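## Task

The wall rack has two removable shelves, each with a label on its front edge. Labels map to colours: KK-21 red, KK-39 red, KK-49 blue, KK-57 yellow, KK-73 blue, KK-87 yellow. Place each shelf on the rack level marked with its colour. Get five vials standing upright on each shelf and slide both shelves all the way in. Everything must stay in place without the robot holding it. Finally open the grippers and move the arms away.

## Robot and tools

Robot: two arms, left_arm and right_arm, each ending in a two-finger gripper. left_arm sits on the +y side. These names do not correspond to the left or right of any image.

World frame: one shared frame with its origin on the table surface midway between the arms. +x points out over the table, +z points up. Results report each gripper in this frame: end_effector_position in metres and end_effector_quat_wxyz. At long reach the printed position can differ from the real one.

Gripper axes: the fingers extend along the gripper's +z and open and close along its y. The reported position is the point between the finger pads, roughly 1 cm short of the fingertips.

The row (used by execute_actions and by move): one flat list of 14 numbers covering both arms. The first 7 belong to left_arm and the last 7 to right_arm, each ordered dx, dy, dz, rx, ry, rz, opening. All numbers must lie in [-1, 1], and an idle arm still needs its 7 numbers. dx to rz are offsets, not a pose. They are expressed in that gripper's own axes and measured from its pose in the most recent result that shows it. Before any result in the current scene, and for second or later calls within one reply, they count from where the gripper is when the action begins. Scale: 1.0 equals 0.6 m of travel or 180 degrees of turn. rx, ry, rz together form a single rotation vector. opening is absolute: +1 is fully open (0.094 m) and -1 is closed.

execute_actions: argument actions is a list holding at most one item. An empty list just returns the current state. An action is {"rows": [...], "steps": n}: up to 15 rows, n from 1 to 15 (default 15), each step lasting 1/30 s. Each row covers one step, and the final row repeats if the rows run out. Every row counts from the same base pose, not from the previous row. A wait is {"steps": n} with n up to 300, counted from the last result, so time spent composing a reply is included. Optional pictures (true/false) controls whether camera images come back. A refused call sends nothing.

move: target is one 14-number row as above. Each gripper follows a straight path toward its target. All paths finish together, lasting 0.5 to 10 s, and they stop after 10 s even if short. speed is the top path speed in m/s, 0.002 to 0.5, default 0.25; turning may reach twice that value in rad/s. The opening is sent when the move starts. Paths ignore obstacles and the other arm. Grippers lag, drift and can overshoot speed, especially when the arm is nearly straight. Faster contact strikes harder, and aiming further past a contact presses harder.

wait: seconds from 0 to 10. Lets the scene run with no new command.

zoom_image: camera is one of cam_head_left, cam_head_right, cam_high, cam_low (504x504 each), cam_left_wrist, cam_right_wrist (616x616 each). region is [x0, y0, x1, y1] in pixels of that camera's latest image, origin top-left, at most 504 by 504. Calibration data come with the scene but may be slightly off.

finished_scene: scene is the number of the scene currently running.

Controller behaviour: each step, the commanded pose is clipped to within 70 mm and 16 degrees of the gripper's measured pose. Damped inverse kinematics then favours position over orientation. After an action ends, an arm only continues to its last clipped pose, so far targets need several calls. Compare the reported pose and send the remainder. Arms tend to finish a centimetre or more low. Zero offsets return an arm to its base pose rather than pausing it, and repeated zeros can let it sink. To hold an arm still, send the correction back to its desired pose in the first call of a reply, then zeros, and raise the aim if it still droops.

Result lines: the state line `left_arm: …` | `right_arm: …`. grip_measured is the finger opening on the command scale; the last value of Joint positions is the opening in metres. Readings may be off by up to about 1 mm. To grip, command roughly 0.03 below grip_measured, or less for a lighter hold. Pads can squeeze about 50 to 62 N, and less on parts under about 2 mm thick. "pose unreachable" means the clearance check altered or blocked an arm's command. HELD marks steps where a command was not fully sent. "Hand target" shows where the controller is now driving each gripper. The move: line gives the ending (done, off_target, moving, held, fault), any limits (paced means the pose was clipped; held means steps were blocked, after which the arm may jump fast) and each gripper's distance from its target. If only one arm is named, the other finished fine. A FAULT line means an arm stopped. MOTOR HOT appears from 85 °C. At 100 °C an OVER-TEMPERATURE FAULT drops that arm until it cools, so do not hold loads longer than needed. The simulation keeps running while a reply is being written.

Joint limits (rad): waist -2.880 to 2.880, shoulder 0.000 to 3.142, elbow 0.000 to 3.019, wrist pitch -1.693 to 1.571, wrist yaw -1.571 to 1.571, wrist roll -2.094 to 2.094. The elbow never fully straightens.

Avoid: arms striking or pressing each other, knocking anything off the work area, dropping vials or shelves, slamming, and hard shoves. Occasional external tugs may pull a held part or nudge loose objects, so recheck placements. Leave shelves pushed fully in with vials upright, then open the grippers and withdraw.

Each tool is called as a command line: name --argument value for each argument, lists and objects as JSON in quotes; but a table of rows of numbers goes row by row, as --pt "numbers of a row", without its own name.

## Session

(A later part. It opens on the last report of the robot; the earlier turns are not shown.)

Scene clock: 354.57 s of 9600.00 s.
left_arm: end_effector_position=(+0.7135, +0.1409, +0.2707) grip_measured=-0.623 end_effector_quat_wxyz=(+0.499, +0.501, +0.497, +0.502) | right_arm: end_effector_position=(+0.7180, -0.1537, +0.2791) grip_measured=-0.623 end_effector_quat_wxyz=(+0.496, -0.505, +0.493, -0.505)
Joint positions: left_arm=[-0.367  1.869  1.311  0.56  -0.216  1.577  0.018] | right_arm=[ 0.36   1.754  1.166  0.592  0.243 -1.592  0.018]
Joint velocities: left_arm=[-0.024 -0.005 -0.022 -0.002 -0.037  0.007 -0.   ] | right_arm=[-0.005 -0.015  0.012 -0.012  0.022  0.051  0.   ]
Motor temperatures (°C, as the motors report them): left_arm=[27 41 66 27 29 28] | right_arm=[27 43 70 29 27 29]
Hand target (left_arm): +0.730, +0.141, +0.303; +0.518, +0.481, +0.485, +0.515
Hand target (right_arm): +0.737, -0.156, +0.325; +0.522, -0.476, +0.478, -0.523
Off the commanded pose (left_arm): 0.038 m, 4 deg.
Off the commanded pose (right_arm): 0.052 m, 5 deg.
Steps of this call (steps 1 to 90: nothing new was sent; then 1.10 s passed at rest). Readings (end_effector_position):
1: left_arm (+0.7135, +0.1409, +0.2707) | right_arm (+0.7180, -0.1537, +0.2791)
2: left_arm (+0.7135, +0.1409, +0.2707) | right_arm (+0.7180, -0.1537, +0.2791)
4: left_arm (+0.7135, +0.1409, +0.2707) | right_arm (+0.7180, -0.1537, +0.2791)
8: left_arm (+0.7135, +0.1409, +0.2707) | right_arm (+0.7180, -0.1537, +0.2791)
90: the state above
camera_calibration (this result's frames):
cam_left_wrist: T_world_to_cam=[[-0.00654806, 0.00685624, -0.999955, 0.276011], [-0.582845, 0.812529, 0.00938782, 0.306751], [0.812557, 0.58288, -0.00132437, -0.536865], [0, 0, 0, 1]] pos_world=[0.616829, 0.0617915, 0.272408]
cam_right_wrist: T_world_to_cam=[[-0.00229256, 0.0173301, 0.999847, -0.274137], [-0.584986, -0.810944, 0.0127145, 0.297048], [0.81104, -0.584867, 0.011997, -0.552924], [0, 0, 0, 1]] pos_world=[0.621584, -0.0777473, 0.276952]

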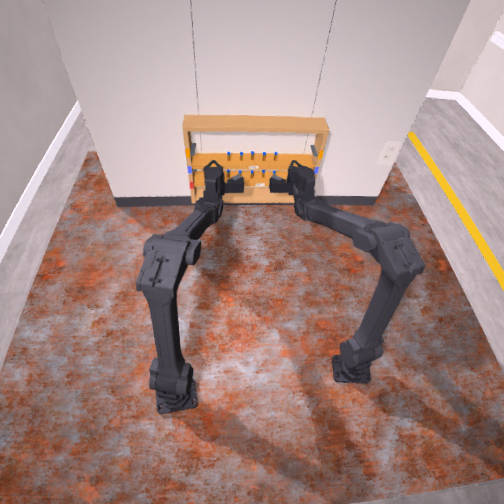

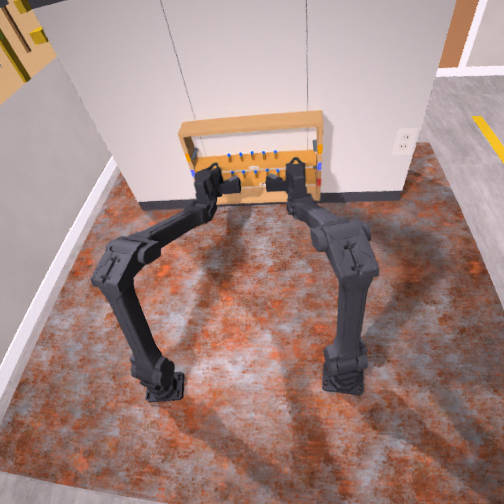

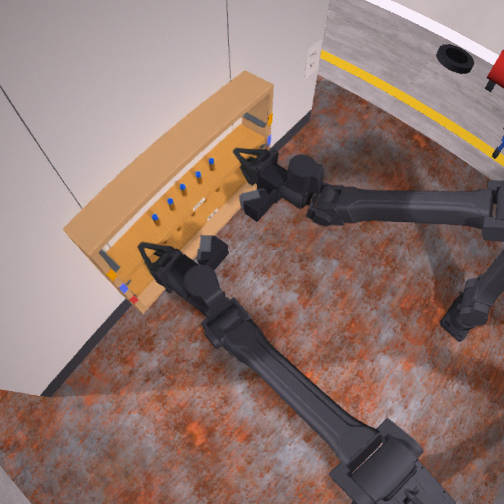

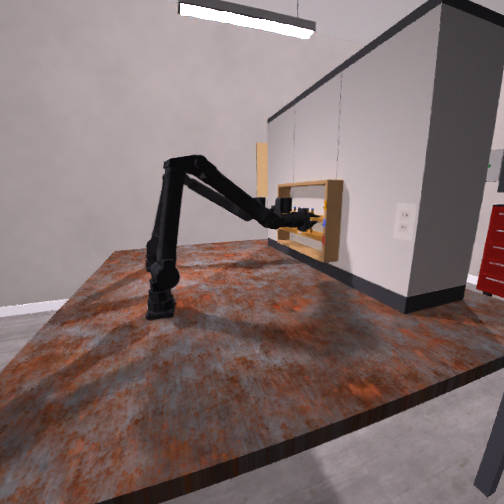

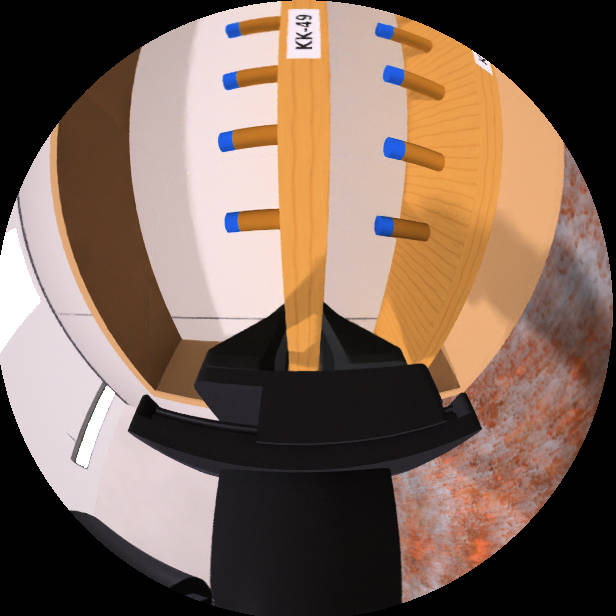

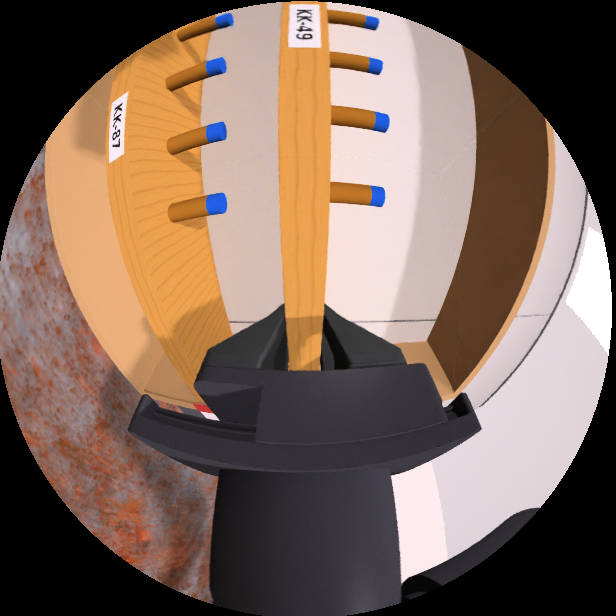

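execute_actions --actions '[{"rows":[[-0.002,0.0525,0.0305,-0.0204,0.0004,-0.0046,-0.66,0.0014,-0.0742,0.0382,0.0275,0.0009,0.007,-0.66],[-0.0019,0.0518,0.0268,-0.0203,0.0004,-0.0045,-0.66,0.0012,-0.0727,0.0336,0.0272,0.0008,0.007,-0.66],[-0.0018,0.0508,0.0228,-0.0201,0.0003,-0.0045,-0.66,0.001,-0.0707,0.0287,0.0268,0.0006,0.0069,-0.66],[-0.0018,0.0497,0.0189,-0.02,0.0003,-0.0045,-0.66,0.0008,-0.0686,0.0237,0.0265,0.0005,0.0068,-0.66],[-0.0017,0.0485,0.0149,-0.0199,0.0002,-0.0044,-0.66,0.0006,-0.0664,0.0188,0.0261,0.0004,0.0067,-0.66],[-0.0016,0.0473,0.0112,-0.0197,0.0001,-0.0044,-0.66,0.0004,-0.0642,0.0142,0.0258,0.0003,0.0066,-0.66],[-0.0016,0.0462,0.0081,-0.0196,0.0001,-0.0043,-0.66,0.0002,-0.0623,0.0104,0.0256,0.0002,0.0065,-0.66],[-0.0015,0.0454,0.0059,-0.0195,0,-0.0043,-0.66,0.0001,-0.0609,0.0076,0.0254,0.0001,0.0064,-0.66],[-0.0015,0.045,0.005,-0.0195,0,-0.0043,-0.66,0,-0.0603,0.0065,0.0253,0,0.0064,-0.66]],"steps":9}]' --pictures false

execute_actions --actions '[{"rows":[[-0.0015,0.0433,0.0049,-0.0193,0,-0.0042,-0.66,0,-0.0586,0.0063,0.0251,0,0.0063,-0.66],[-0.0015,0.0414,0.0047,-0.019,0,-0.0042,-0.66,0,-0.0568,0.0062,0.0248,0,0.0063,-0.66],[-0.0014,0.0395,0.0046,-0.0187,0,-0.0041,-0.66,0,-0.0549,0.006,0.0246,0,0.0062,-0.66],[-0.0014,0.0376,0.0044,-0.0184,0,-0.0041,-0.66,0,-0.053,0.0058,0.0243,0,0.0061,-0.66],[-0.0014,0.0357,0.0043,-0.0181,0,-0.004,-0.66,0,-0.0512,0.0057,0.024,0,0.0061,-0.66],[-0.0014,0.0339,0.0041,-0.0179,0,-0.004,-0.66,0,-0.0494,0.0055,0.0238,0,0.006,-0.66],[-0.0013,0.0321,0.004,-0.0176,0,-0.0039,-0.66,0,-0.0476,0.0053,0.0236,0,0.0059,-0.66],[-0.0013,0.0304,0.0038,-0.0174,0,-0.0038,-0.66,0,-0.0459,0.0052,0.0233,0,0.0059,-0.66],[-0.0013,0.0287,0.0037,-0.0171,0,-0.0038,-0.66,0,-0.0442,0.005,0.0231,0,0.0058,-0.66],[-0.0013,0.0271,0.0036,-0.0169,0,-0.0037,-0.66,0,-0.0427,0.0049,0.0229,0,0.0058,-0.66],[-0.0013,0.0255,0.0035,-0.0166,0,-0.0037,-0.66,0,-0.0411,0.0047,0.0227,0,0.0057,-0.66],[-0.0012,0.024,0.0033,-0.0164,0,-0.0036,-0.66,0,-0.0396,0.0046,0.0225,0,0.0057,-0.66],[-0.0012,0.0225,0.0032,-0.0162,0,-0.0036,-0.66,0,-0.0382,0.0044,0.0223,0,0.0056,-0.66],[-0.0012,0.0211,0.0031,-0.016,0,-0.0035,-0.66,0,-0.0368,0.0043,0.0221,0,0.0055,-0.66],[-0.0012,0.0198,0.003,-0.0158,0,-0.0035,-0.66,0,-0.0355,0.0042,0.0219,0,0.0055,-0.66]],"steps":15}]' --pictures false

execute_actions --actions '[{"steps":9}]' --pictures false

Scene clock: 387.20 s of 9600.00 s.
left_arm: end_effector_position=(+0.7135, +0.1409, +0.2707) grip_measured=-0.623 end_effector_quat_wxyz=(+0.499, +0.501, +0.497, +0.502) | right_arm: end_effector_position=(+0.7180, -0.1535, +0.2794) grip_measured=-0.623 end_effector_quat_wxyz=(+0.497, -0.505, +0.493, -0.505)
Joint positions: left_arm=[-0.367  1.869  1.311  0.56  -0.216  1.577  0.018] | right_arm=[ 0.36   1.754  1.166  0.593  0.242 -1.592  0.018]
Joint velocities: left_arm=[-0.015 -0.005  0.017  0.002 -0.022  0.007  0.002] | right_arm=[-0.005  0.005  0.002 -0.007 -0.066  0.051  0.   ]
Motor temperatures (°C, as the motors report them): left_arm=[27 41 69 27 29 28] | right_arm=[27 43 72 29 27 29]
Hand target (left_arm): +0.716, +0.140, +0.298; +0.518, +0.483, +0.485, +0.514
Hand target (right_arm): +0.720, -0.154, +0.315; +0.521, -0.480, +0.478, -0.520
Off the commanded pose (left_arm): 0.027 m, 4 deg.
Off the commanded pose (right_arm): 0.036 m, 5 deg.
Steps of this call (steps 1 to 90: nothing new was sent; then 29.33 s passed at rest; steps 91 to 99: all 9 steps of this action). Readings (end_effector_position):
91: left_arm (+0.7135, +0.1409, +0.2707) | right_arm (+0.7180, -0.1536, +0.2791)
92: left_arm (+0.7135, +0.1409, +0.2707) | right_arm (+0.7180, -0.1535, +0.2791)
94: left_arm (+0.7135, +0.1409, +0.2707) | right_arm (+0.7180, -0.1535, +0.2791)
98: left_arm (+0.7135, +0.1409, +0.2707) | right_arm (+0.7180, -0.1535, +0.2792)
99: the state above

Scene clock: 387.70 s of 9600.00 s.
left_arm: end_effector_position=(+0.7134, +0.1409, +0.2726) grip_measured=-0.623 end_effector_quat_wxyz=(+0.502, +0.499, +0.496, +0.503) | right_arm: end_effector_position=(+0.7178, -0.1536, +0.2817) grip_measured=-0.623 end_effector_quat_wxyz=(+0.500, -0.502, +0.491, -0.507)
Joint positions: left_arm=[-0.367  1.869  1.311  0.569 -0.216  1.577  0.018] | right_arm=[ 0.36   1.754  1.165  0.604  0.242 -1.592  0.018]
Joint velocities: left_arm=[ 0.015 -0.005 -0.007  0.027  0.007  0.007  0.001] | right_arm=[-0.005 -0.005 -0.002  0.051 -0.007  0.037 -0.   ]
Motor temperatures (°C, as the motors report them): left_arm=[27 41 68 27 29 28] | right_arm=[27 43 72 29 27 29]
Hand target (left_arm): +0.715, +0.140, +0.283; +0.514, +0.486, +0.488, +0.511
Hand target (right_arm): +0.720, -0.154, +0.301; +0.518, -0.483, +0.480, -0.517
Off the commanded pose (left_arm): 0.010 m, 2 deg.
Off the commanded pose (right_arm): 0.019 m, 3 deg.
Steps of this call (steps 1 to 15: all 15 steps of this action). Readings (end_effector_position):
1: left_arm (+0.7135, +0.1409, +0.2707) | right_arm (+0.7180, -0.1535, +0.2794)
2: left_arm (+0.7135, +0.1409, +0.2707) | right_arm (+0.7180, -0.1535, +0.2795)
4: left_arm (+0.7135, +0.1409, +0.2707) | right_arm (+0.7180, -0.1535, +0.2797)
8: left_arm (+0.7135, +0.1409, +0.2711) | right_arm (+0.7178, -0.1535, +0.2798)
15: the state above

Scene clock: 388.00 s of 9600.00 s.
left_arm: end_effector_position=(+0.7134, +0.1409, +0.2731) grip_measured=-0.623 end_effector_quat_wxyz=(+0.503, +0.498, +0.496, +0.504) | right_arm: end_effector_position=(+0.7176, -0.1536, +0.2816) grip_measured=-0.623 end_effector_quat_wxyz=(+0.501, -0.501, +0.490, -0.507)
Joint positions: left_arm=[-0.367  1.869  1.311  0.571 -0.216  1.577  0.018] | right_arm=[ 0.36   1.755  1.164  0.608  0.242 -1.592  0.018]
Joint velocities: left_arm=[-0.015 -0.005  0.002  0.012  0.007  0.037  0.001] | right_arm=[-0.015  0.005 -0.007  0.017 -0.007 -0.066  0.   ]
Motor temperatures (°C, as the motors report them): left_arm=[27 41 68 27 29 28] | right_arm=[27 43 72 29 27 29]
Hand target (left_arm): +0.715, +0.140, +0.283; +0.514, +0.486, +0.488, +0.511
Hand target (right_arm): +0.720, -0.154, +0.300; +0.518, -0.484, +0.480, -0.517
Off the commanded pose (left_arm): 0.010 m, 2 deg.
Off the commanded pose (right_arm): 0.019 m, 3 deg.
Steps of this call (steps 1 to 9: nothing new was sent). Readings (end_effector_position):
1: left_arm (+0.7134, +0.1409, +0.2729) | right_arm (+0.7178, -0.1536, +0.2820)
2: left_arm (+0.7134, +0.1409, +0.2730) | right_arm (+0.7178, -0.1535, +0.2818)
4: left_arm (+0.7134, +0.1409, +0.2731) | right_arm (+0.7177, -0.1536, +0.2819)
8: left_arm (+0.7134, +0.1409, +0.2731) | right_arm (+0.7176, -0.1536, +0.2816)
9: the state above

execute_actions --actions '[{"rows":[[-0.0012,0.0147,0.003,-0.012,0,-0.0027,-0.66,-0.0002,-0.0309,0.0047,0.0178,0,0.0045,-0.66],[-0.0011,0.0136,0.0028,-0.0115,0,-0.0026,-0.66,-0.0002,-0.0301,0.0046,0.0175,0,0.0044,-0.66],[-0.0011,0.0125,0.0027,-0.0111,0,-0.0025,-0.66,-0.0002,-0.0292,0.0045,0.0171,0,0.0043,-0.66],[-0.0011,0.0115,0.0025,-0.0107,0,-0.0024,-0.66,-0.0001,-0.0283,0.0044,0.0167,0,0.0042,-0.66],[-0.001,0.0104,0.0023,-0.0102,0,-0.0023,-0.66,-0.0001,-0.0274,0.0043,0.0163,0,0.0041,-0.66],[-0.001,0.0093,0.0021,-0.0098,0,-0.0022,-0.66,-0.0001,-0.0266,0.0042,0.016,0,0.004,-0.66],[-0.001,0.0082,0.0019,-0.0094,0,-0.0021,-0.66,-0.0001,-0.0257,0.0041,0.0156,0,0.0039,-0.66],[-0.0009,0.0071,0.0018,-0.0089,0,-0.002,-0.66,-0.0001,-0.0248,0.0039,0.0152,0,0.0039,-0.66],[-0.0009,0.006,0.0016,-0.0085,0,-0.0019,-0.66,-0.0001,-0.0239,0.0038,0.0148,0,0.0038,-0.66],[-0.0009,0.0049,0.0014,-0.0081,0,-0.0018,-0.66,-0.0001,-0.0231,0.0037,0.0145,0,0.0037,-0.66],[-0.0008,0.0038,0.0012,-0.0076,0,-0.0017,-0.66,0,-0.0222,0.0036,0.0141,0,0.0036,-0.66],[-0.0008,0.0028,0.001,-0.0072,0,-0.0016,-0.66,0,-0.0213,0.0035,0.0137,0,0.0035,-0.66],[-0.0008,0.0017,0.0009,-0.0068,0,-0.0015,-0.66,0,-0.0204,0.0034,0.0133,0,0.0034,-0.66],[-0.0007,0.0006,0.0007,-0.0063,0,-0.0014,-0.66,0,-0.0196,0.0033,0.013,0,0.0033,-0.66],[-0.0007,-0.0005,0.0005,-0.0059,0,-0.0013,-0.66,0,-0.0187,0.0032,0.0126,0,0.0032,-0.66]],"steps":15}]' --pictures false

execute_actions --actions '[{"steps":9}]' --pictures false

Scene clock: 400.47 s of 9600.00 s.
left_arm: end_effector_position=(+0.7119, +0.1412, +0.2680) grip_measured=-0.623 end_effector_quat_wxyz=(+0.500, +0.501, +0.497, +0.502) | right_arm: end_effector_position=(+0.7165, -0.1537, +0.2767) grip_measured=-0.623 end_effector_quat_wxyz=(+0.499, -0.504, +0.492, -0.506)
Joint positions: left_arm=[-0.367  1.87   1.303  0.571 -0.216  1.577  0.018] | right_arm=[ 0.36   1.756  1.157  0.608  0.241 -1.592  0.018]
Joint velocities: left_arm=[-0.005  0.015 -0.037  0.002 -0.095 -0.037 -0.   ] | right_arm=[-0.024  0.015 -0.012  0.017 -0.051 -0.051  0.   ]
Motor temperatures (°C, as the motors report them): left_arm=[27 42 63 27 29 28] | right_arm=[27 43 66 29 27 29]
Hand target (left_arm): +0.714, +0.141, +0.273; +0.508, +0.493, +0.492, +0.507
Hand target (right_arm): +0.719, -0.154, +0.293; +0.513, -0.489, +0.483, -0.515
Off the commanded pose (left_arm): 0.005 m, 2 deg.
Off the commanded pose (right_arm): 0.016 m, 3 deg.
Steps of this call (steps 1 to 90: nothing new was sent; then 8.97 s passed at rest; steps 91 to 105: all 15 steps of this action). Readings (end_effector_position):
91: left_arm (+0.7133, +0.1409, +0.2729) | right_arm (+0.7176, -0.1536, +0.2816)
92: left_arm (+0.7133, +0.1409, +0.2729) | right_arm (+0.7176, -0.1536, +0.2816)
94: left_arm (+0.7133, +0.1409, +0.2729) | right_arm (+0.7176, -0.1536, +0.2816)
98: left_arm (+0.7132, +0.1410, +0.2725) | right_arm (+0.7176, -0.1536, +0.2812)
105: the state above

Scene clock: 400.77 s of 9600.00 s.
left_arm: end_effector_position=(+0.7119, +0.1413, +0.2665) grip_measured=-0.623 end_effector_quat_wxyz=(+0.499, +0.502, +0.498, +0.502) | right_arm: end_effector_position=(+0.7165, -0.1537, +0.2750) grip_measured=-0.623 end_effector_quat_wxyz=(+0.498, -0.505, +0.492, -0.505)
Joint positions: left_arm=[-0.367  1.871  1.301  0.571 -0.216  1.577  0.018] | right_arm=[ 0.36   1.758  1.156  0.608  0.241 -1.592  0.018]
Joint velocities: left_arm=[-0.005  0.005  0.007  0.007  0.007 -0.051  0.   ] | right_arm=[-0.005 -0.005  0.007  0.002  0.007  0.022 -0.001]
Motor temperatures (°C, as the motors report them): left_arm=[27 42 63 27 29 28] | right_arm=[27 43 66 29 27 29]
Hand target (left_arm): +0.714, +0.141, +0.273; +0.508, +0.493, +0.492, +0.507
Hand target (right_arm): +0.719, -0.154, +0.293; +0.513, -0.489, +0.483, -0.514
Off the commanded pose (left_arm): 0.007 m, 2 deg.
Off the commanded pose (right_arm): 0.018 m, 3 deg.
Steps of this call (steps 1 to 9: nothing new was sent). Readings (end_effector_position):
1: left_arm (+0.7119, +0.1413, +0.2678) | right_arm (+0.7165, -0.1537, +0.2762)
2: left_arm (+0.7118, +0.1413, +0.2673) | right_arm (+0.7165, -0.1537, +0.2757)
4: left_arm (+0.7118, +0.1413, +0.2668) | right_arm (+0.7165, -0.1537, +0.2753)
8: left_arm (+0.7119, +0.1413, +0.2665) | right_arm (+0.7165, -0.1537, +0.2750)
9: the state above

execute_actions --actions '[{"rows":[[-0.0014,0.0102,0.0038,-0.0093,0,-0.002,-0.66,-0.0004,-0.0295,0.0059,0.0157,0,0.0039,-0.66],[-0.0015,0.0099,0.0047,-0.0091,0,-0.002,-0.66,-0.0006,-0.0293,0.0068,0.0155,0,0.0039,-0.66],[-0.0016,0.0096,0.0055,-0.0088,0,-0.0019,-0.66,-0.0009,-0.0291,0.0077,0.0152,0,0.0038,-0.66],[-0.0017,0.0093,0.0064,-0.0085,0,-0.0019,-0.66,-0.0011,-0.0289,0.0086,0.0149,0,0.0037,-0.66],[-0.0018,0.009,0.0072,-0.0083,0,-0.0018,-0.66,-0.0013,-0.0287,0.0095,0.0147,0,0.0037,-0.66],[-0.0019,0.0087,0.0081,-0.008,0,-0.0018,-0.66,-0.0015,-0.0285,0.0104,0.0144,0,0.0036,-0.66],[-0.002,0.0084,0.0089,-0.0078,0,-0.0017,-0.66,-0.0018,-0.0284,0.0113,0.0142,0,0.0036,-0.66],[-0.0021,0.008,0.0097,-0.0075,0,-0.0016,-0.66,-0.002,-0.0282,0.0121,0.0139,0,0.0035,-0.66],[-0.0022,0.0077,0.0106,-0.0072,0,-0.0016,-0.66,-0.0022,-0.028,0.013,0.0136,0,0.0034,-0.66],[-0.0023,0.0074,0.0114,-0.007,0,-0.0015,-0.66,-0.0024,-0.0278,0.0139,0.0134,0,0.0034,-0.66],[-0.0024,0.0071,0.0123,-0.0067,0,-0.0015,-0.66,-0.0026,-0.0276,0.0148,0.0131,0,0.0033,-0.66],[-0.0025,0.0068,0.0131,-0.0064,0,-0.0014,-0.66,-0.0029,-0.0274,0.0157,0.0128,0,0.0032,-0.66],[-0.0026,0.0065,0.014,-0.0062,0,-0.0014,-0.66,-0.0031,-0.0272,0.0166,0.0126,0,0.0032,-0.66],[-0.0027,0.0062,0.0148,-0.0059,0,-0.0013,-0.66,-0.0033,-0.027,0.0175,0.0123,0,0.0031,-0.66]],"steps":15}]' --pictures false

execute_actions --actions '[{"steps":8}]' --pictures false

Scene clock: 432.13 s of 9600.00 s.
left_arm: end_effector_position=(+0.7126, +0.1411, +0.2623) grip_measured=-0.623 end_effector_quat_wxyz=(+0.498, +0.503, +0.499, +0.500) | right_arm: end_effector_position=(+0.7175, -0.1534, +0.2700) grip_measured=-0.623 end_effector_quat_wxyz=(+0.496, -0.507, +0.494, -0.503)
Joint positions: left_arm=[-0.367  1.876  1.301  0.571 -0.216  1.576  0.018] | right_arm=[ 0.36   1.765  1.156  0.608  0.24  -1.591  0.018]
Joint velocities: left_arm=[-0.024 -0.005 -0.002 -0.012  0.037  0.037 -0.001] | right_arm=[-0.015  0.005  0.002  0.007 -0.007 -0.037  0.001]
Motor temperatures (°C, as the motors report them): left_arm=[27 42 59 27 29 28] | right_arm=[27 44 62 30 27 29]
Hand target (left_arm): +0.720, +0.140, +0.270; +0.505, +0.496, +0.494, +0.505
Hand target (right_arm): +0.726, -0.152, +0.291; +0.510, -0.493, +0.485, -0.512
Off the commanded pose (left_arm): 0.011 m, 1 deg.
Off the commanded pose (right_arm): 0.023 m, 3 deg.
Steps of this call (steps 1 to 90: nothing new was sent; then 27.87 s passed at rest; steps 91 to 105: all 15 steps of this action). Readings (end_effector_position):
91: left_arm (+0.7119, +0.1413, +0.2665) | right_arm (+0.7165, -0.1536, +0.2750)
92: left_arm (+0.7119, +0.1413, +0.2665) | right_arm (+0.7165, -0.1536, +0.2750)
94: left_arm (+0.7119, +0.1412, +0.2662) | right_arm (+0.7166, -0.1536, +0.2747)
98: left_arm (+0.7123, +0.1412, +0.2643) | right_arm (+0.7169, -0.1535, +0.2731)
105: the state above

Scene clock: 432.40 s of 9600.00 s.
left_arm: end_effector_position=(+0.7126, +0.1411, +0.2623) grip_measured=-0.623 end_effector_quat_wxyz=(+0.498, +0.503, +0.499, +0.500) | right_arm: end_effector_position=(+0.7175, -0.1534, +0.2700) grip_measured=-0.623 end_effector_quat_wxyz=(+0.496, -0.507, +0.494, -0.503)
Joint positions: left_arm=[-0.367  1.876  1.301  0.571 -0.216  1.576  0.018] | right_arm=[ 0.36   1.765  1.156  0.608  0.24  -1.591  0.018]
Joint velocities: left_arm=[-0.005  0.015 -0.007 -0.002 -0.051 -0.007  0.001] | right_arm=[-0.015 -0.005 -0.002 -0.002  0.007 -0.037  0.   ]
Motor temperatures (°C, as the motors report them): left_arm=[27 42 59 27 29 28] | right_arm=[27 44 62 30 27 29]
Hand target (left_arm): +0.720, +0.140, +0.270; +0.505, +0.496, +0.494, +0.505
Hand target (right_arm): +0.726, -0.152, +0.291; +0.510, -0.493, +0.485, -0.512
Off the commanded pose (left_arm): 0.011 m, 1 deg.
Off the commanded pose (right_arm): 0.023 m, 3 deg.
Steps of this call (steps 1 to 8: nothing new was sent). Readings (end_effector_position):
1: left_arm (+0.7126, +0.1411, +0.2623) | right_arm (+0.7175, -0.1534, +0.2700)
2: left_arm (+0.7126, +0.1411, +0.2623) | right_arm (+0.7175, -0.1534, +0.2700)
4: left_arm (+0.7126, +0.1411, +0.2623) | right_arm (+0.7175, -0.1534, +0.2700)
8: the state above

execute_actions --actions '[{"rows":[[-0.0022,0.0134,0.0132,-0.0074,0,-0.0016,-0.65,-0.003,-0.0352,0.0152,0.0144,0,0.0036,-0.65],[-0.0021,0.0136,0.0126,-0.0073,0,-0.0016,-0.638,-0.0029,-0.0351,0.0146,0.0142,0,0.0036,-0.638],[-0.0021,0.0138,0.012,-0.0072,0,-0.0016,-0.625,-0.0028,-0.035,0.0141,0.014,0,0.0035,-0.625],[-0.002,0.014,0.0114,-0.0071,0,-0.0016,-0.61,-0.0027,-0.035,0.0136,0.0139,0,0.0035,-0.61],[-0.002,0.014,0.0109,-0.007,0,-0.0015,-0.59,-0.0027,-0.035,0.0133,0.0138,0,0.0035,-0.59],[-0.0018,0.0143,0.0098,-0.0071,0,-0.0016,-0.56,-0.0024,-0.0356,0.0118,0.014,0,0.0035,-0.56],[-0.0015,0.0147,0.0083,-0.0073,0,-0.0016,-0.52,-0.002,-0.0364,0.0097,0.0143,0,0.0036,-0.52],[-0.0012,0.0152,0.0067,-0.0075,0,-0.0017,-0.47,-0.0015,-0.0373,0.0075,0.0146,0,0.0037,-0.47],[-0.0009,0.0157,0.0051,-0.0077,0,-0.0017,-0.41,-0.0011,-0.0382,0.0053,0.0149,0,0.0037,-0.41],[-0.0006,0.0162,0.0035,-0.0079,0,-0.0018,-0.34,-0.0006,-0.0391,0.003,0.0152,0,0.0038,-0.34],[-0.0003,0.0167,0.0019,-0.0081,0,-0.0018,-0.26,-0.0002,-0.04,0.0008,0.0154,0,0.0039,-0.26],[0,0.0172,0.0003,-0.0083,0,-0.0018,-0.18,0.0003,-0.0409,-0.0014,0.0157,0,0.0039,-0.18],[0.0003,0.0177,-0.0013,-0.0085,0,-0.0019,-0.11,0.0007,-0.0418,-0.0036,0.016,0,0.004,-0.11],[0.0006,0.0182,-0.0028,-0.0087,0,-0.0019,-0.05,0.0012,-0.0427,-0.0058,0.0163,0,0.0041,-0.05],[0.0008,0.0187,-0.004,-0.0089,0,-0.002,0,0.0015,-0.0435,-0.0075,0.0165,0,0.0041,0]],"steps":15}]' --pictures false

execute_actions --actions '[{"rows":[[0.0014,0.021,-0.0065,-0.0092,0,-0.002,0,0.0022,-0.046,-0.0101,0.0168,0,0.0042,0],[0.0023,0.023,-0.0107,-0.0094,0,-0.0021,0,0.0032,-0.048,-0.0144,0.017,0,0.0043,0],[0.0036,0.025,-0.0166,-0.0095,0,-0.0021,0,0.0048,-0.05,-0.0204,0.0171,0,0.0043,0],[0.0051,0.0265,-0.0234,-0.0096,0,-0.0021,0,0.0065,-0.0515,-0.0272,0.0172,0,0.0043,0],[0.0068,0.0275,-0.031,-0.0096,0,-0.0021,0,0.0084,-0.0525,-0.035,0.0172,0,0.0043,0],[0.0085,0.028,-0.0386,-0.0096,0,-0.0021,0,0.0104,-0.053,-0.0427,0.0172,0,0.0043,0],[0.0103,0.028,-0.0462,-0.0096,0,-0.0021,0,0.0124,-0.053,-0.0504,0.0172,0,0.0043,0],[0.012,0.028,-0.0537,-0.0096,0,-0.0021,0,0.0143,-0.053,-0.0581,0.0172,0,0.0043,0],[0.0137,0.0275,-0.0613,-0.0096,0,-0.0021,0,0.0163,-0.0525,-0.0658,0.0172,0,0.0043,0],[0.0154,0.027,-0.0689,-0.0096,0,-0.0021,0,0.0182,-0.052,-0.0736,0.0172,0,0.0043,0],[0.0169,0.026,-0.0757,-0.0096,0,-0.0021,0,0.0199,-0.0515,-0.0804,0.0172,0,0.0043,0],[0.0182,0.025,-0.0816,-0.0096,0,-0.0021,0,0.0215,-0.051,-0.0864,0.0172,0,0.0043,0],[0.0191,0.024,-0.0858,-0.0096,0,-0.0021,0,0.0225,-0.0505,-0.0907,0.0172,0,0.0043,0],[0.0197,0.0233,-0.0883,-0.0096,0,-0.0021,0,0.0232,-0.05,-0.0933,0.0172,0,0.0043,0]],"steps":15}]' --pictures false

execute_actions --actions '[{"steps":5}]' --pictures false

move --target '[0, -0.143, -0.002, 0.0, 0, 0, 0, 0, 0.133, -0.004, 0.0045, 0, 0.0011, 0]' --speed 0.15

zoom_image --camera "cam_left_wrist" --region '[250, 280, 360, 370]'

zoom_image --camera "cam_right_wrist" --region '[250, 280, 360, 370]'

Scene clock: 450.03 s of 9600.00 s.
left_arm: end_effector_position=(+0.7126, +0.1411, +0.2626) grip_measured=-0.030 end_effector_quat_wxyz=(+0.498, +0.503, +0.499, +0.500) | right_arm: end_effector_position=(+0.7174, -0.1534, +0.2699) grip_measured=-0.030 end_effector_quat_wxyz=(+0.496, -0.507, +0.494, -0.503)
Joint positions: left_arm=[-0.367  1.876  1.301  0.571 -0.216  1.576  0.046] | right_arm=[ 0.36   1.765  1.156  0.608  0.24  -1.591  0.046]
Joint velocities: left_arm=[-0.015 -0.005  0.007 -0.012  0.037 -0.007  0.055] | right_arm=[-0.005 -0.005 -0.017 -0.002 -0.037 -0.037  0.055]
Motor temperatures (°C, as the motors report them): left_arm=[27 42 60 27 29 28] | right_arm=[27 44 64 29 27 29]
Hand target (left_arm): +0.710, +0.142, +0.273; +0.506, +0.494, +0.494, +0.506
Hand target (right_arm): +0.713, -0.154, +0.296; +0.512, -0.490, +0.484, -0.513
Off the commanded pose (left_arm): 0.011 m, 2 deg.
Off the commanded pose (right_arm): 0.027 m, 3 deg.
Steps of this call (steps 1 to 90: nothing new was sent; then 14.13 s passed at rest; steps 91 to 105: all 15 steps of this action). Readings (end_effector_position):
91: left_arm (+0.7126, +0.1411, +0.2623) | right_arm (+0.7175, -0.1534, +0.2700)
92: left_arm (+0.7126, +0.1411, +0.2623) | right_arm (+0.7175, -0.1534, +0.2700)
94: left_arm (+0.7126, +0.1411, +0.2623) | right_arm (+0.7175, -0.1534, +0.2700)
98: left_arm (+0.7126, +0.1411, +0.2623) | right_arm (+0.7175, -0.1534, +0.2700)
105: the state above

Scene clock: 450.53 s of 9600.00 s.
left_arm: end_effector_position=(+0.6639, +0.1519, +0.2657) grip_measured=-0.002 end_effector_quat_wxyz=(+0.498, +0.503, +0.499, +0.500) | right_arm: end_effector_position=(+0.6688, -0.1656, +0.2682) grip_measured=-0.003 end_effector_quat_wxyz=(+0.494, -0.509, +0.495, -0.502)
Joint positions: left_arm=[-0.367  1.762  1.141  0.616 -0.216  1.576  0.047] | right_arm=[ 0.36   1.654  1.003  0.642  0.24  -1.591  0.047]
Joint velocities: left_arm=[-0.005 -0.181 -0.198  0.081 -0.022 -0.037 -0.001] | right_arm=[ 0.005 -0.239 -0.198  0.046 -0.022 -0.022 -0.   ]
Motor temperatures (°C, as the motors report them): left_arm=[27 42 60 27 29 28] | right_arm=[27 44 63 29 27 29]
Hand target (left_arm): +0.660, +0.153, +0.276; +0.507, +0.494, +0.493, +0.506
Hand target (right_arm): +0.662, -0.167, +0.298; +0.513, -0.490, +0.484, -0.513
Off the commanded pose (left_arm): 0.012 m, 2 deg.
Off the commanded pose (right_arm): 0.033 m, 4 deg.
Steps of this call (steps 1 to 15: all 15 steps of this action). Readings (end_effector_position):
1: left_arm (+0.7125, +0.1411, +0.2624) | right_arm (+0.7172, -0.1534, +0.2692)
2: left_arm (+0.7120, +0.1412, +0.2618) | right_arm (+0.7168, -0.1535, +0.2689)
4: left_arm (+0.7088, +0.1419, +0.2608) | right_arm (+0.7141, -0.1542, +0.2669)
8: left_arm (+0.6932, +0.1454, +0.2580) | right_arm (+0.6992, -0.1580, +0.2614)
15: the state above

Scene clock: 450.70 s of 9600.00 s.
left_arm: end_effector_position=(+0.6613, +0.1525, +0.2705) grip_measured=-0.002 end_effector_quat_wxyz=(+0.501, +0.500, +0.497, +0.502) | right_arm: end_effector_position=(+0.6651, -0.1665, +0.2764) grip_measured=-0.003 end_effector_quat_wxyz=(+0.498, -0.505, +0.492, -0.505)
Joint positions: left_arm=[-0.367  1.753  1.135  0.623 -0.216  1.576  0.047] | right_arm=[ 0.36   1.638  0.996  0.648  0.24  -1.591  0.047]
Joint velocities: left_arm=[ 0.005 -0.005 -0.007 -0.007  0.081  0.037  0.   ] | right_arm=[-0.005 -0.015  0.002  0.007 -0.066 -0.066  0.   ]
Motor temperatures (°C, as the motors report them): left_arm=[27 42 60 27 29 28] | right_arm=[27 44 63 29 27 29]
Hand target (left_arm): +0.660, +0.153, +0.276; +0.507, +0.494, +0.493, +0.506
Hand target (right_arm): +0.662, -0.167, +0.298; +0.513, -0.490, +0.484, -0.513
Off the commanded pose (left_arm): 0.007 m, 1 deg.
Off the commanded pose (right_arm): 0.024 m, 3 deg.
Steps of this call (steps 1 to 5: nothing new was sent). Readings (end_effector_position):
1: left_arm (+0.6622, +0.1523, +0.2674) | right_arm (+0.6668, -0.1661, +0.2705)
2: left_arm (+0.6615, +0.1524, +0.2687) | right_arm (+0.6658, -0.1663, +0.2729)
4: left_arm (+0.6613, +0.1525, +0.2704) | right_arm (+0.6652, -0.1665, +0.2758)
5: the state above

Scene clock: 452.00 s of 9600.00 s.
left_arm: end_effector_position=(+0.6593, +0.1529, +0.1813) grip_measured=-0.002 end_effector_quat_wxyz=(+0.494, +0.507, +0.501, +0.498) | right_arm: end_effector_position=(+0.6625, -0.1672, +0.1891) grip_measured=-0.003 end_effector_quat_wxyz=(+0.494, -0.509, +0.495, -0.502)
Joint positions: left_arm=[-0.367  1.899  1.071  0.811 -0.216  1.576  0.047] | right_arm=[ 0.36   1.797  0.924  0.865  0.24  -1.591  0.047]
Joint velocities: left_arm=[-0.015 -0.015 -0.012  0.007  0.007  0.007 -0.001] | right_arm=[-0.005 -0.015  0.012 -0.012 -0.037  0.022 -0.   ]
Motor temperatures (°C, as the motors report them): left_arm=[27 42 60 27 29 28] | right_arm=[27 44 63 29 27 29]
Hand target (left_arm): +0.660, +0.152, +0.185; +0.500, +0.501, +0.497, +0.502
Hand target (right_arm): +0.664, -0.166, +0.197; +0.503, -0.500, +0.490, -0.507
Off the commanded pose (left_arm): 0.003 m, 1 deg.
Off the commanded pose (right_arm): 0.008 m, 2 deg.
move: done
camera_calibration (this result's frames):
cam_left_wrist: T_world_to_cam=[[-0.025541, 0.00992134, -0.999625, 0.198097], [-0.582545, 0.812475, 0.0229482, 0.263609], [0.812397, 0.582912, -0.0149718, -0.497387], [0, 0, 0, 1]] pos_world=[0.5627, 0.0737916, 0.184526]
cam_right_wrist: T_world_to_cam=[[0.00950506, 0.0187822, 0.999778, -0.1916], [-0.582623, -0.812476, 0.0208026, 0.251492], [0.812687, -0.582692, 0.00322032, -0.513839], [0, 0, 0, 1]] pos_world=[0.565937, -0.0914796, 0.18798]

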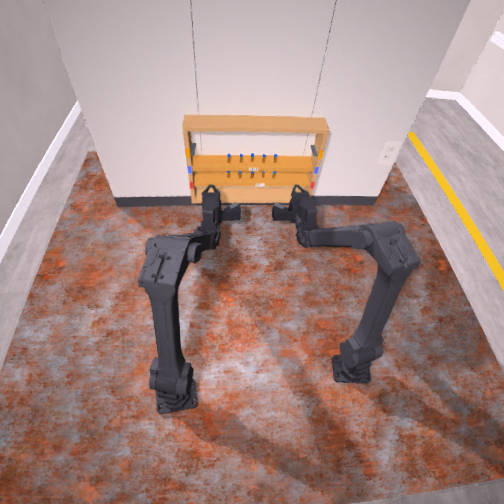

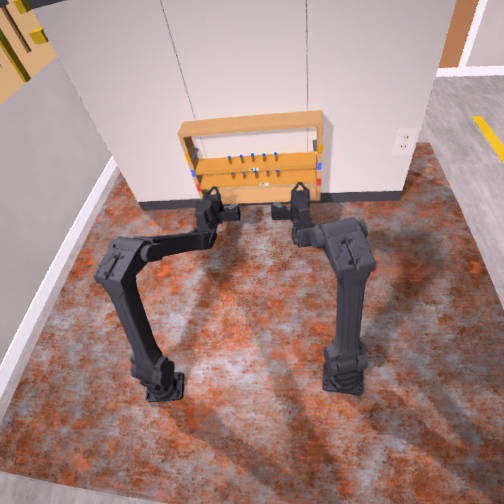

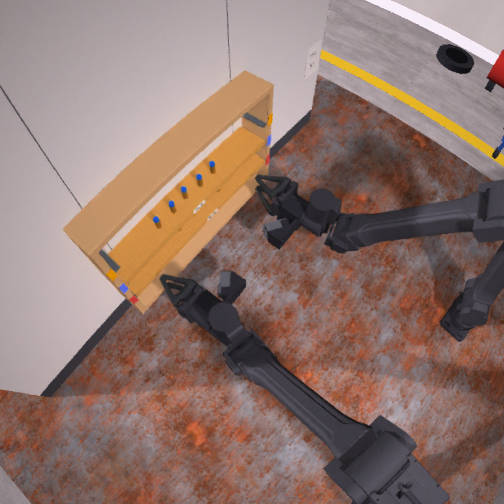

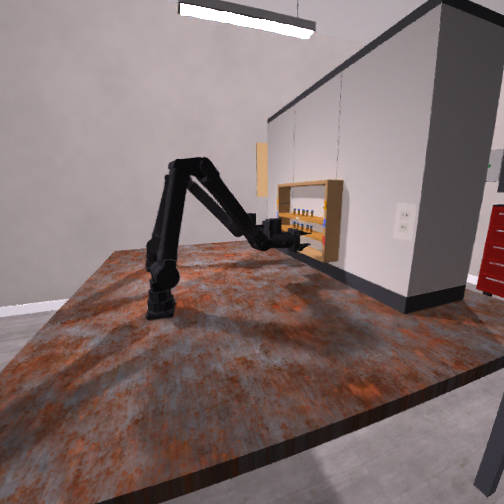

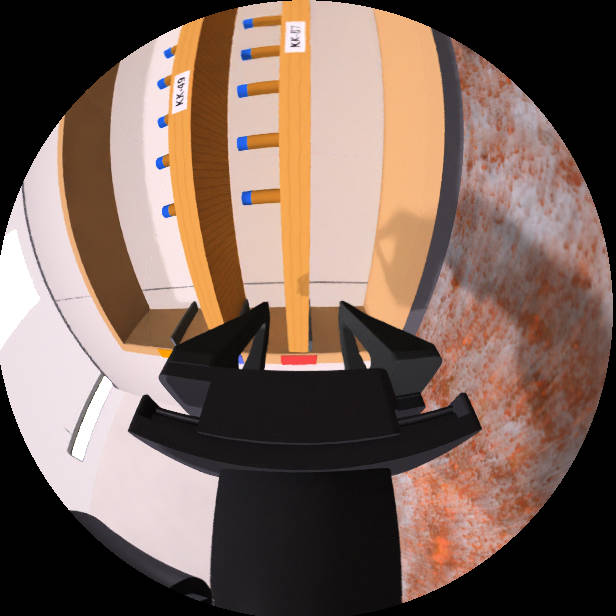

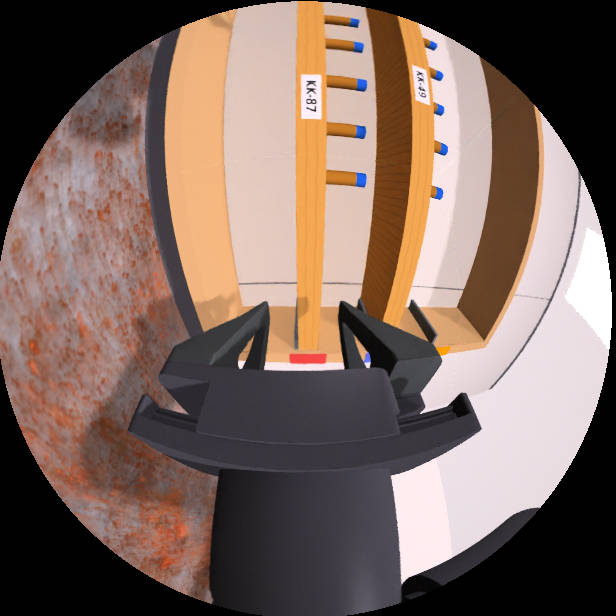

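Region (250, 280, 360, 370) of cam_left_wrist's 616x616 image, scaled by 4.582, with more detail than that image has; it fills the top 412 rows of this view, and the rest is white.

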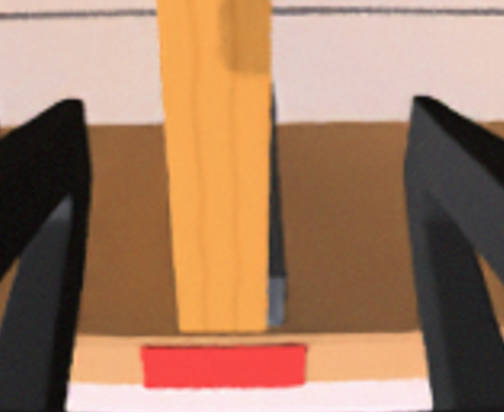

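Region (250, 280, 360, 370) of cam_right_wrist's 616x616 image, scaled by 4.582, with more detail than that image has; it fills the top 412 rows of this view, and the rest is white.

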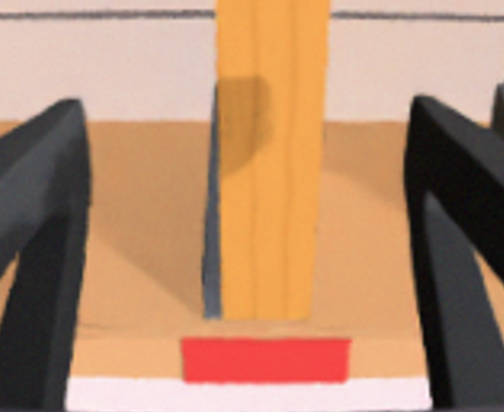

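execute_actions --actions '[{"rows":[[-0.0012,0.0062,0.0071,-0.0065,0,-0.0014,0,-0.0014,-0.0141,0.0074,0.0087,0,0.0026,0],[-0.0027,0.0066,0.0135,-0.0065,0,-0.0014,0,-0.0031,-0.0151,0.0143,0.0089,0,0.0032,0],[-0.0045,0.0071,0.0211,-0.0064,0,-0.0014,0,-0.005,-0.0163,0.0224,0.0091,0,0.0038,0],[-0.0064,0.0077,0.0297,-0.0064,0,-0.0014,0,-0.0073,-0.0176,0.0315,0.0093,0,0.0044,0],[-0.0084,0.0082,0.0383,-0.0064,0,-0.0014,0,-0.0095,-0.019,0.0407,0.0095,0,0.005,0],[-0.0104,0.0088,0.0469,-0.0064,0,-0.0014,0,-0.0118,-0.0203,0.0499,0.0097,0,0.0056,0],[-0.0124,0.0094,0.0555,-0.0064,0,-0.0014,0,-0.014,-0.0217,0.0591,0.0099,0,0.0061,0],[-0.0144,0.01,0.0641,-0.0063,0,-0.0014,0,-0.0162,-0.023,0.0683,0.0101,0,0.0066,0],[-0.0164,0.0106,0.0727,-0.0063,0,-0.0014,0,-0.0185,-0.0243,0.0775,0.0103,0,0.007,0],[-0.0184,0.0111,0.0813,-0.0063,0,-0.0014,0,-0.0207,-0.0257,0.0867,0.0105,0,0.0071,0],[-0.0201,0.0116,0.0889,-0.0063,0,-0.0014,0,-0.0227,-0.0268,0.0947,0.0106,0,0.0072,0],[-0.0218,0.0121,0.0964,-0.0062,0,-0.0014,0,-0.0246,-0.028,0.1027,0.0108,0,0.0072,0],[-0.0232,0.0125,0.1023,-0.0062,0,-0.0014,0,-0.0262,-0.0289,0.109,0.0109,0,0.0073,0],[-0.0242,0.0128,0.1066,-0.0062,0,-0.0014,0,-0.0273,-0.0296,0.1136,0.011,0,0.0073,0],[-0.0248,0.013,0.1093,-0.0062,0,-0.0014,0,-0.028,-0.03,0.1165,0.0111,0,0.0073,0]],"steps":15}]' --pictures false

execute_actions --actions '[{"steps":10}]'

zoom_image --camera "cam_left_wrist" --region '[250, 280, 360, 370]'

zoom_image --camera "cam_right_wrist" --region '[250, 280, 360, 370]'

Scene clock: 471.27 s of 9600.00 s.
left_arm: end_effector_position=(+0.7071, +0.1423, +0.1875) grip_measured=-0.002 end_effector_quat_wxyz=(+0.500, +0.501, +0.498, +0.502) | right_arm: end_effector_position=(+0.7086, -0.1556, +0.1919) grip_measured=-0.003 end_effector_quat_wxyz=(+0.497, -0.506, +0.495, -0.502)
Joint positions: left_arm=[-0.367  1.989  1.232  0.759 -0.216  1.576  0.047] | right_arm=[ 0.36   1.884  1.072  0.81   0.24  -1.588  0.047]
Joint velocities: left_arm=[-0.015  0.181  0.349 -0.164 -0.095 -0.051  0.001] | right_arm=[-0.015  0.181  0.413 -0.149  0.022  0.051 -0.001]
Motor temperatures (°C, as the motors report them): left_arm=[27 42 57 27 29 28] | right_arm=[27 43 60 29 27 29]
Hand target (left_arm): +0.723, +0.139, +0.188; +0.500, +0.501, +0.497, +0.502
Hand target (right_arm): +0.729, -0.151, +0.208; +0.508, -0.495, +0.492, -0.505
Off the commanded pose (left_arm): 0.018 m, 0 deg.
Off the commanded pose (right_arm): 0.028 m, 2 deg.
Steps of this call (steps 1 to 90: nothing new was sent; then 15.77 s passed at rest; steps 91 to 105: all 15 steps of this action). Readings (end_effector_position):
91: left_arm (+0.6593, +0.1529, +0.1813) | right_arm (+0.6625, -0.1672, +0.1891)
92: left_arm (+0.6593, +0.1529, +0.1813) | right_arm (+0.6625, -0.1672, +0.1891)
94: left_arm (+0.6597, +0.1528, +0.1811) | right_arm (+0.6626, -0.1672, +0.1886)
98: left_arm (+0.6721, +0.1501, +0.1840) | right_arm (+0.6717, -0.1649, +0.1877)
105: the state above

Scene clock: 471.60 s of 9600.00 s.
left_arm: end_effector_position=(+0.7124, +0.1411, +0.1858) grip_measured=-0.002 end_effector_quat_wxyz=(+0.499, +0.502, +0.498, +0.501) | right_arm: end_effector_position=(+0.7152, -0.1539, +0.1932) grip_measured=-0.003 end_effector_quat_wxyz=(+0.497, -0.506, +0.494, -0.503)
Joint positions: left_arm=[-0.367  2.     1.251  0.748 -0.216  1.576  0.047] | right_arm=[ 0.36   1.895  1.094  0.801  0.24  -1.587  0.047]
Joint velocities: left_arm=[-0.005 -0.015 -0.002  0.012 -0.066 -0.022  0.001] | right_arm=[-0.005 -0.005 -0.007  0.017 -0.037  0.007 -0.   ]
Motor temperatures (°C, as the motors report them): left_arm=[27 42 57 27 29 28] | right_arm=[27 43 60 29 27 29]
Hand target (left_arm): +0.723, +0.139, +0.188; +0.500, +0.501, +0.497, +0.502
Hand target (right_arm): +0.729, -0.151, +0.208; +0.508, -0.495, +0.492, -0.505
Off the commanded pose (left_arm): 0.013 m, 0 deg.
Off the commanded pose (right_arm): 0.022 m, 2 deg.
Steps of this call (steps 1 to 10: nothing new was sent). Readings (end_effector_position):
1: left_arm (+0.7099, +0.1417, +0.1874) | right_arm (+0.7121, -0.1547, +0.1929)
2: left_arm (+0.7117, +0.1413, +0.1871) | right_arm (+0.7142, -0.1542, +0.1933)
4: left_arm (+0.7124, +0.1411, +0.1862) | right_arm (+0.7152, -0.1539, +0.1935)
8: left_arm (+0.7124, +0.1411, +0.1858) | right_arm (+0.7152, -0.1539, +0.1932)
10: the state above
camera_calibration (this result's frames):
cam_left_wrist: T_world_to_cam=[[-0.0102742, 0.00653736, -0.999926, 0.193797], [-0.582806, 0.812533, 0.0113005, 0.306293], [0.812546, 0.582879, -0.00453813, -0.535592], [0, 0, 0, 1]] pos_world=[0.615694, 0.0620451, 0.187891]
cam_right_wrist: T_world_to_cam=[[0.0013878, 0.0133038, 0.999911, -0.191523], [-0.582768, -0.812556, 0.0116199, 0.294745], [0.812638, -0.582732, 0.00662535, -0.549595], [0, 0, 0, 1]] pos_world=[0.618655, -0.0782221, 0.191723]

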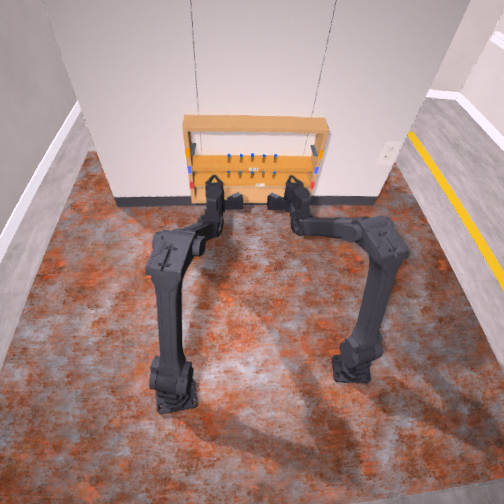

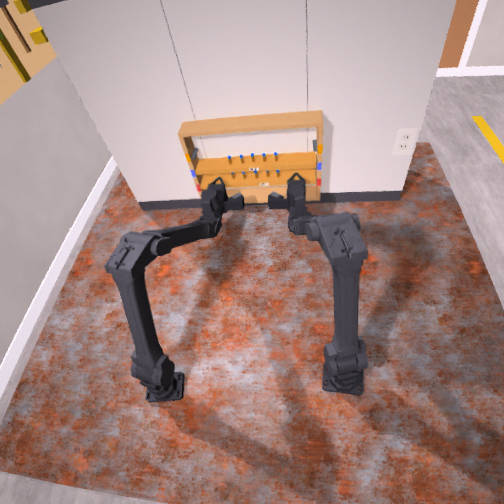

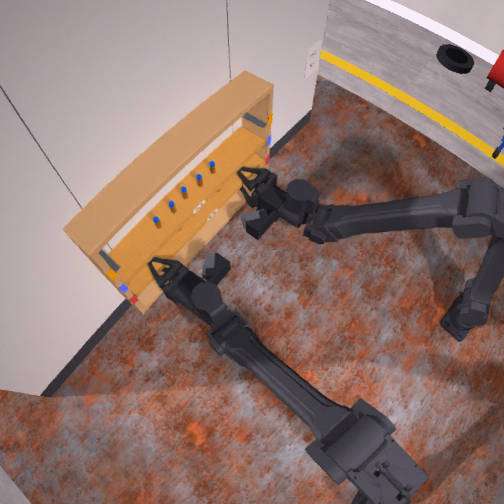

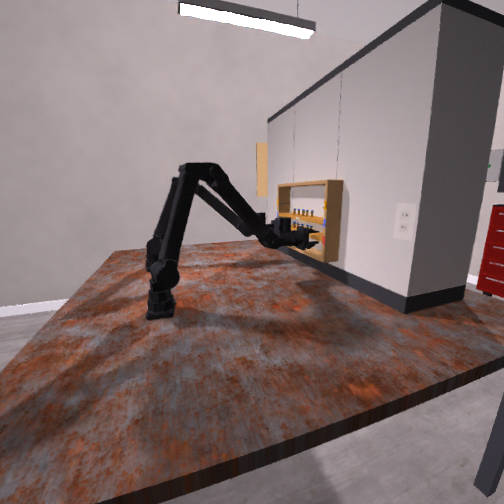

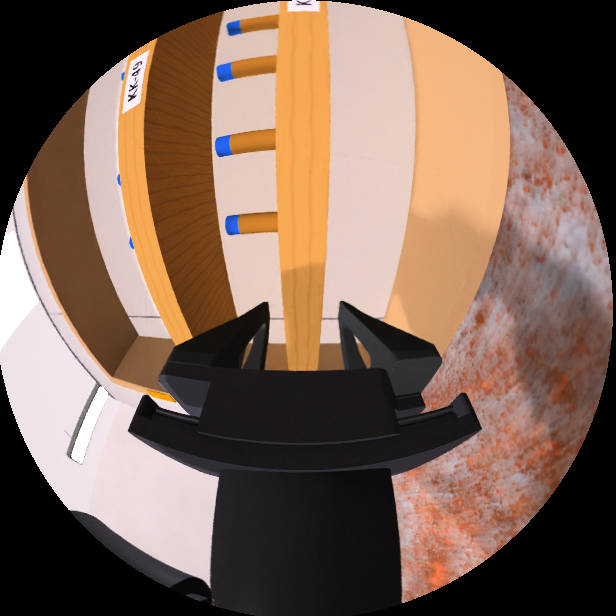

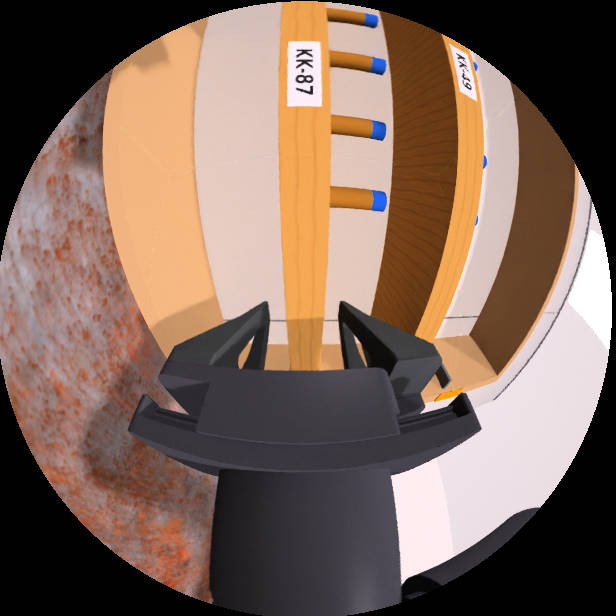

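Region (250, 280, 360, 370) of cam_left_wrist's 616x616 image, scaled by 4.582, with more detail than that image has; it fills the top 412 rows of this view, and the rest is white.

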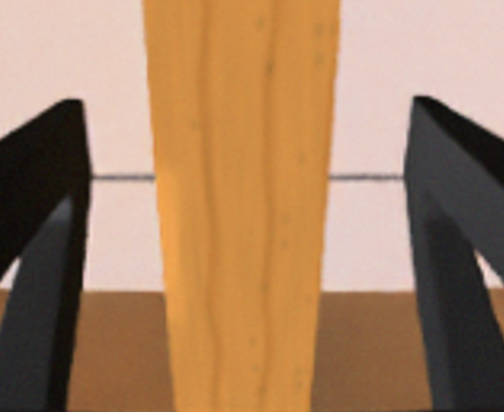

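Region (250, 280, 360, 370) of cam_right_wrist's 616x616 image, scaled by 4.582, with more detail than that image has; it fills the top 412 rows of this view, and the rest is white.

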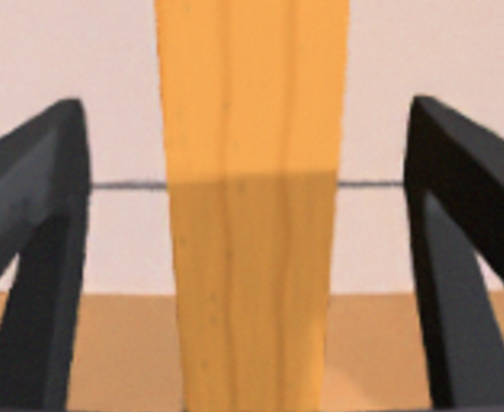

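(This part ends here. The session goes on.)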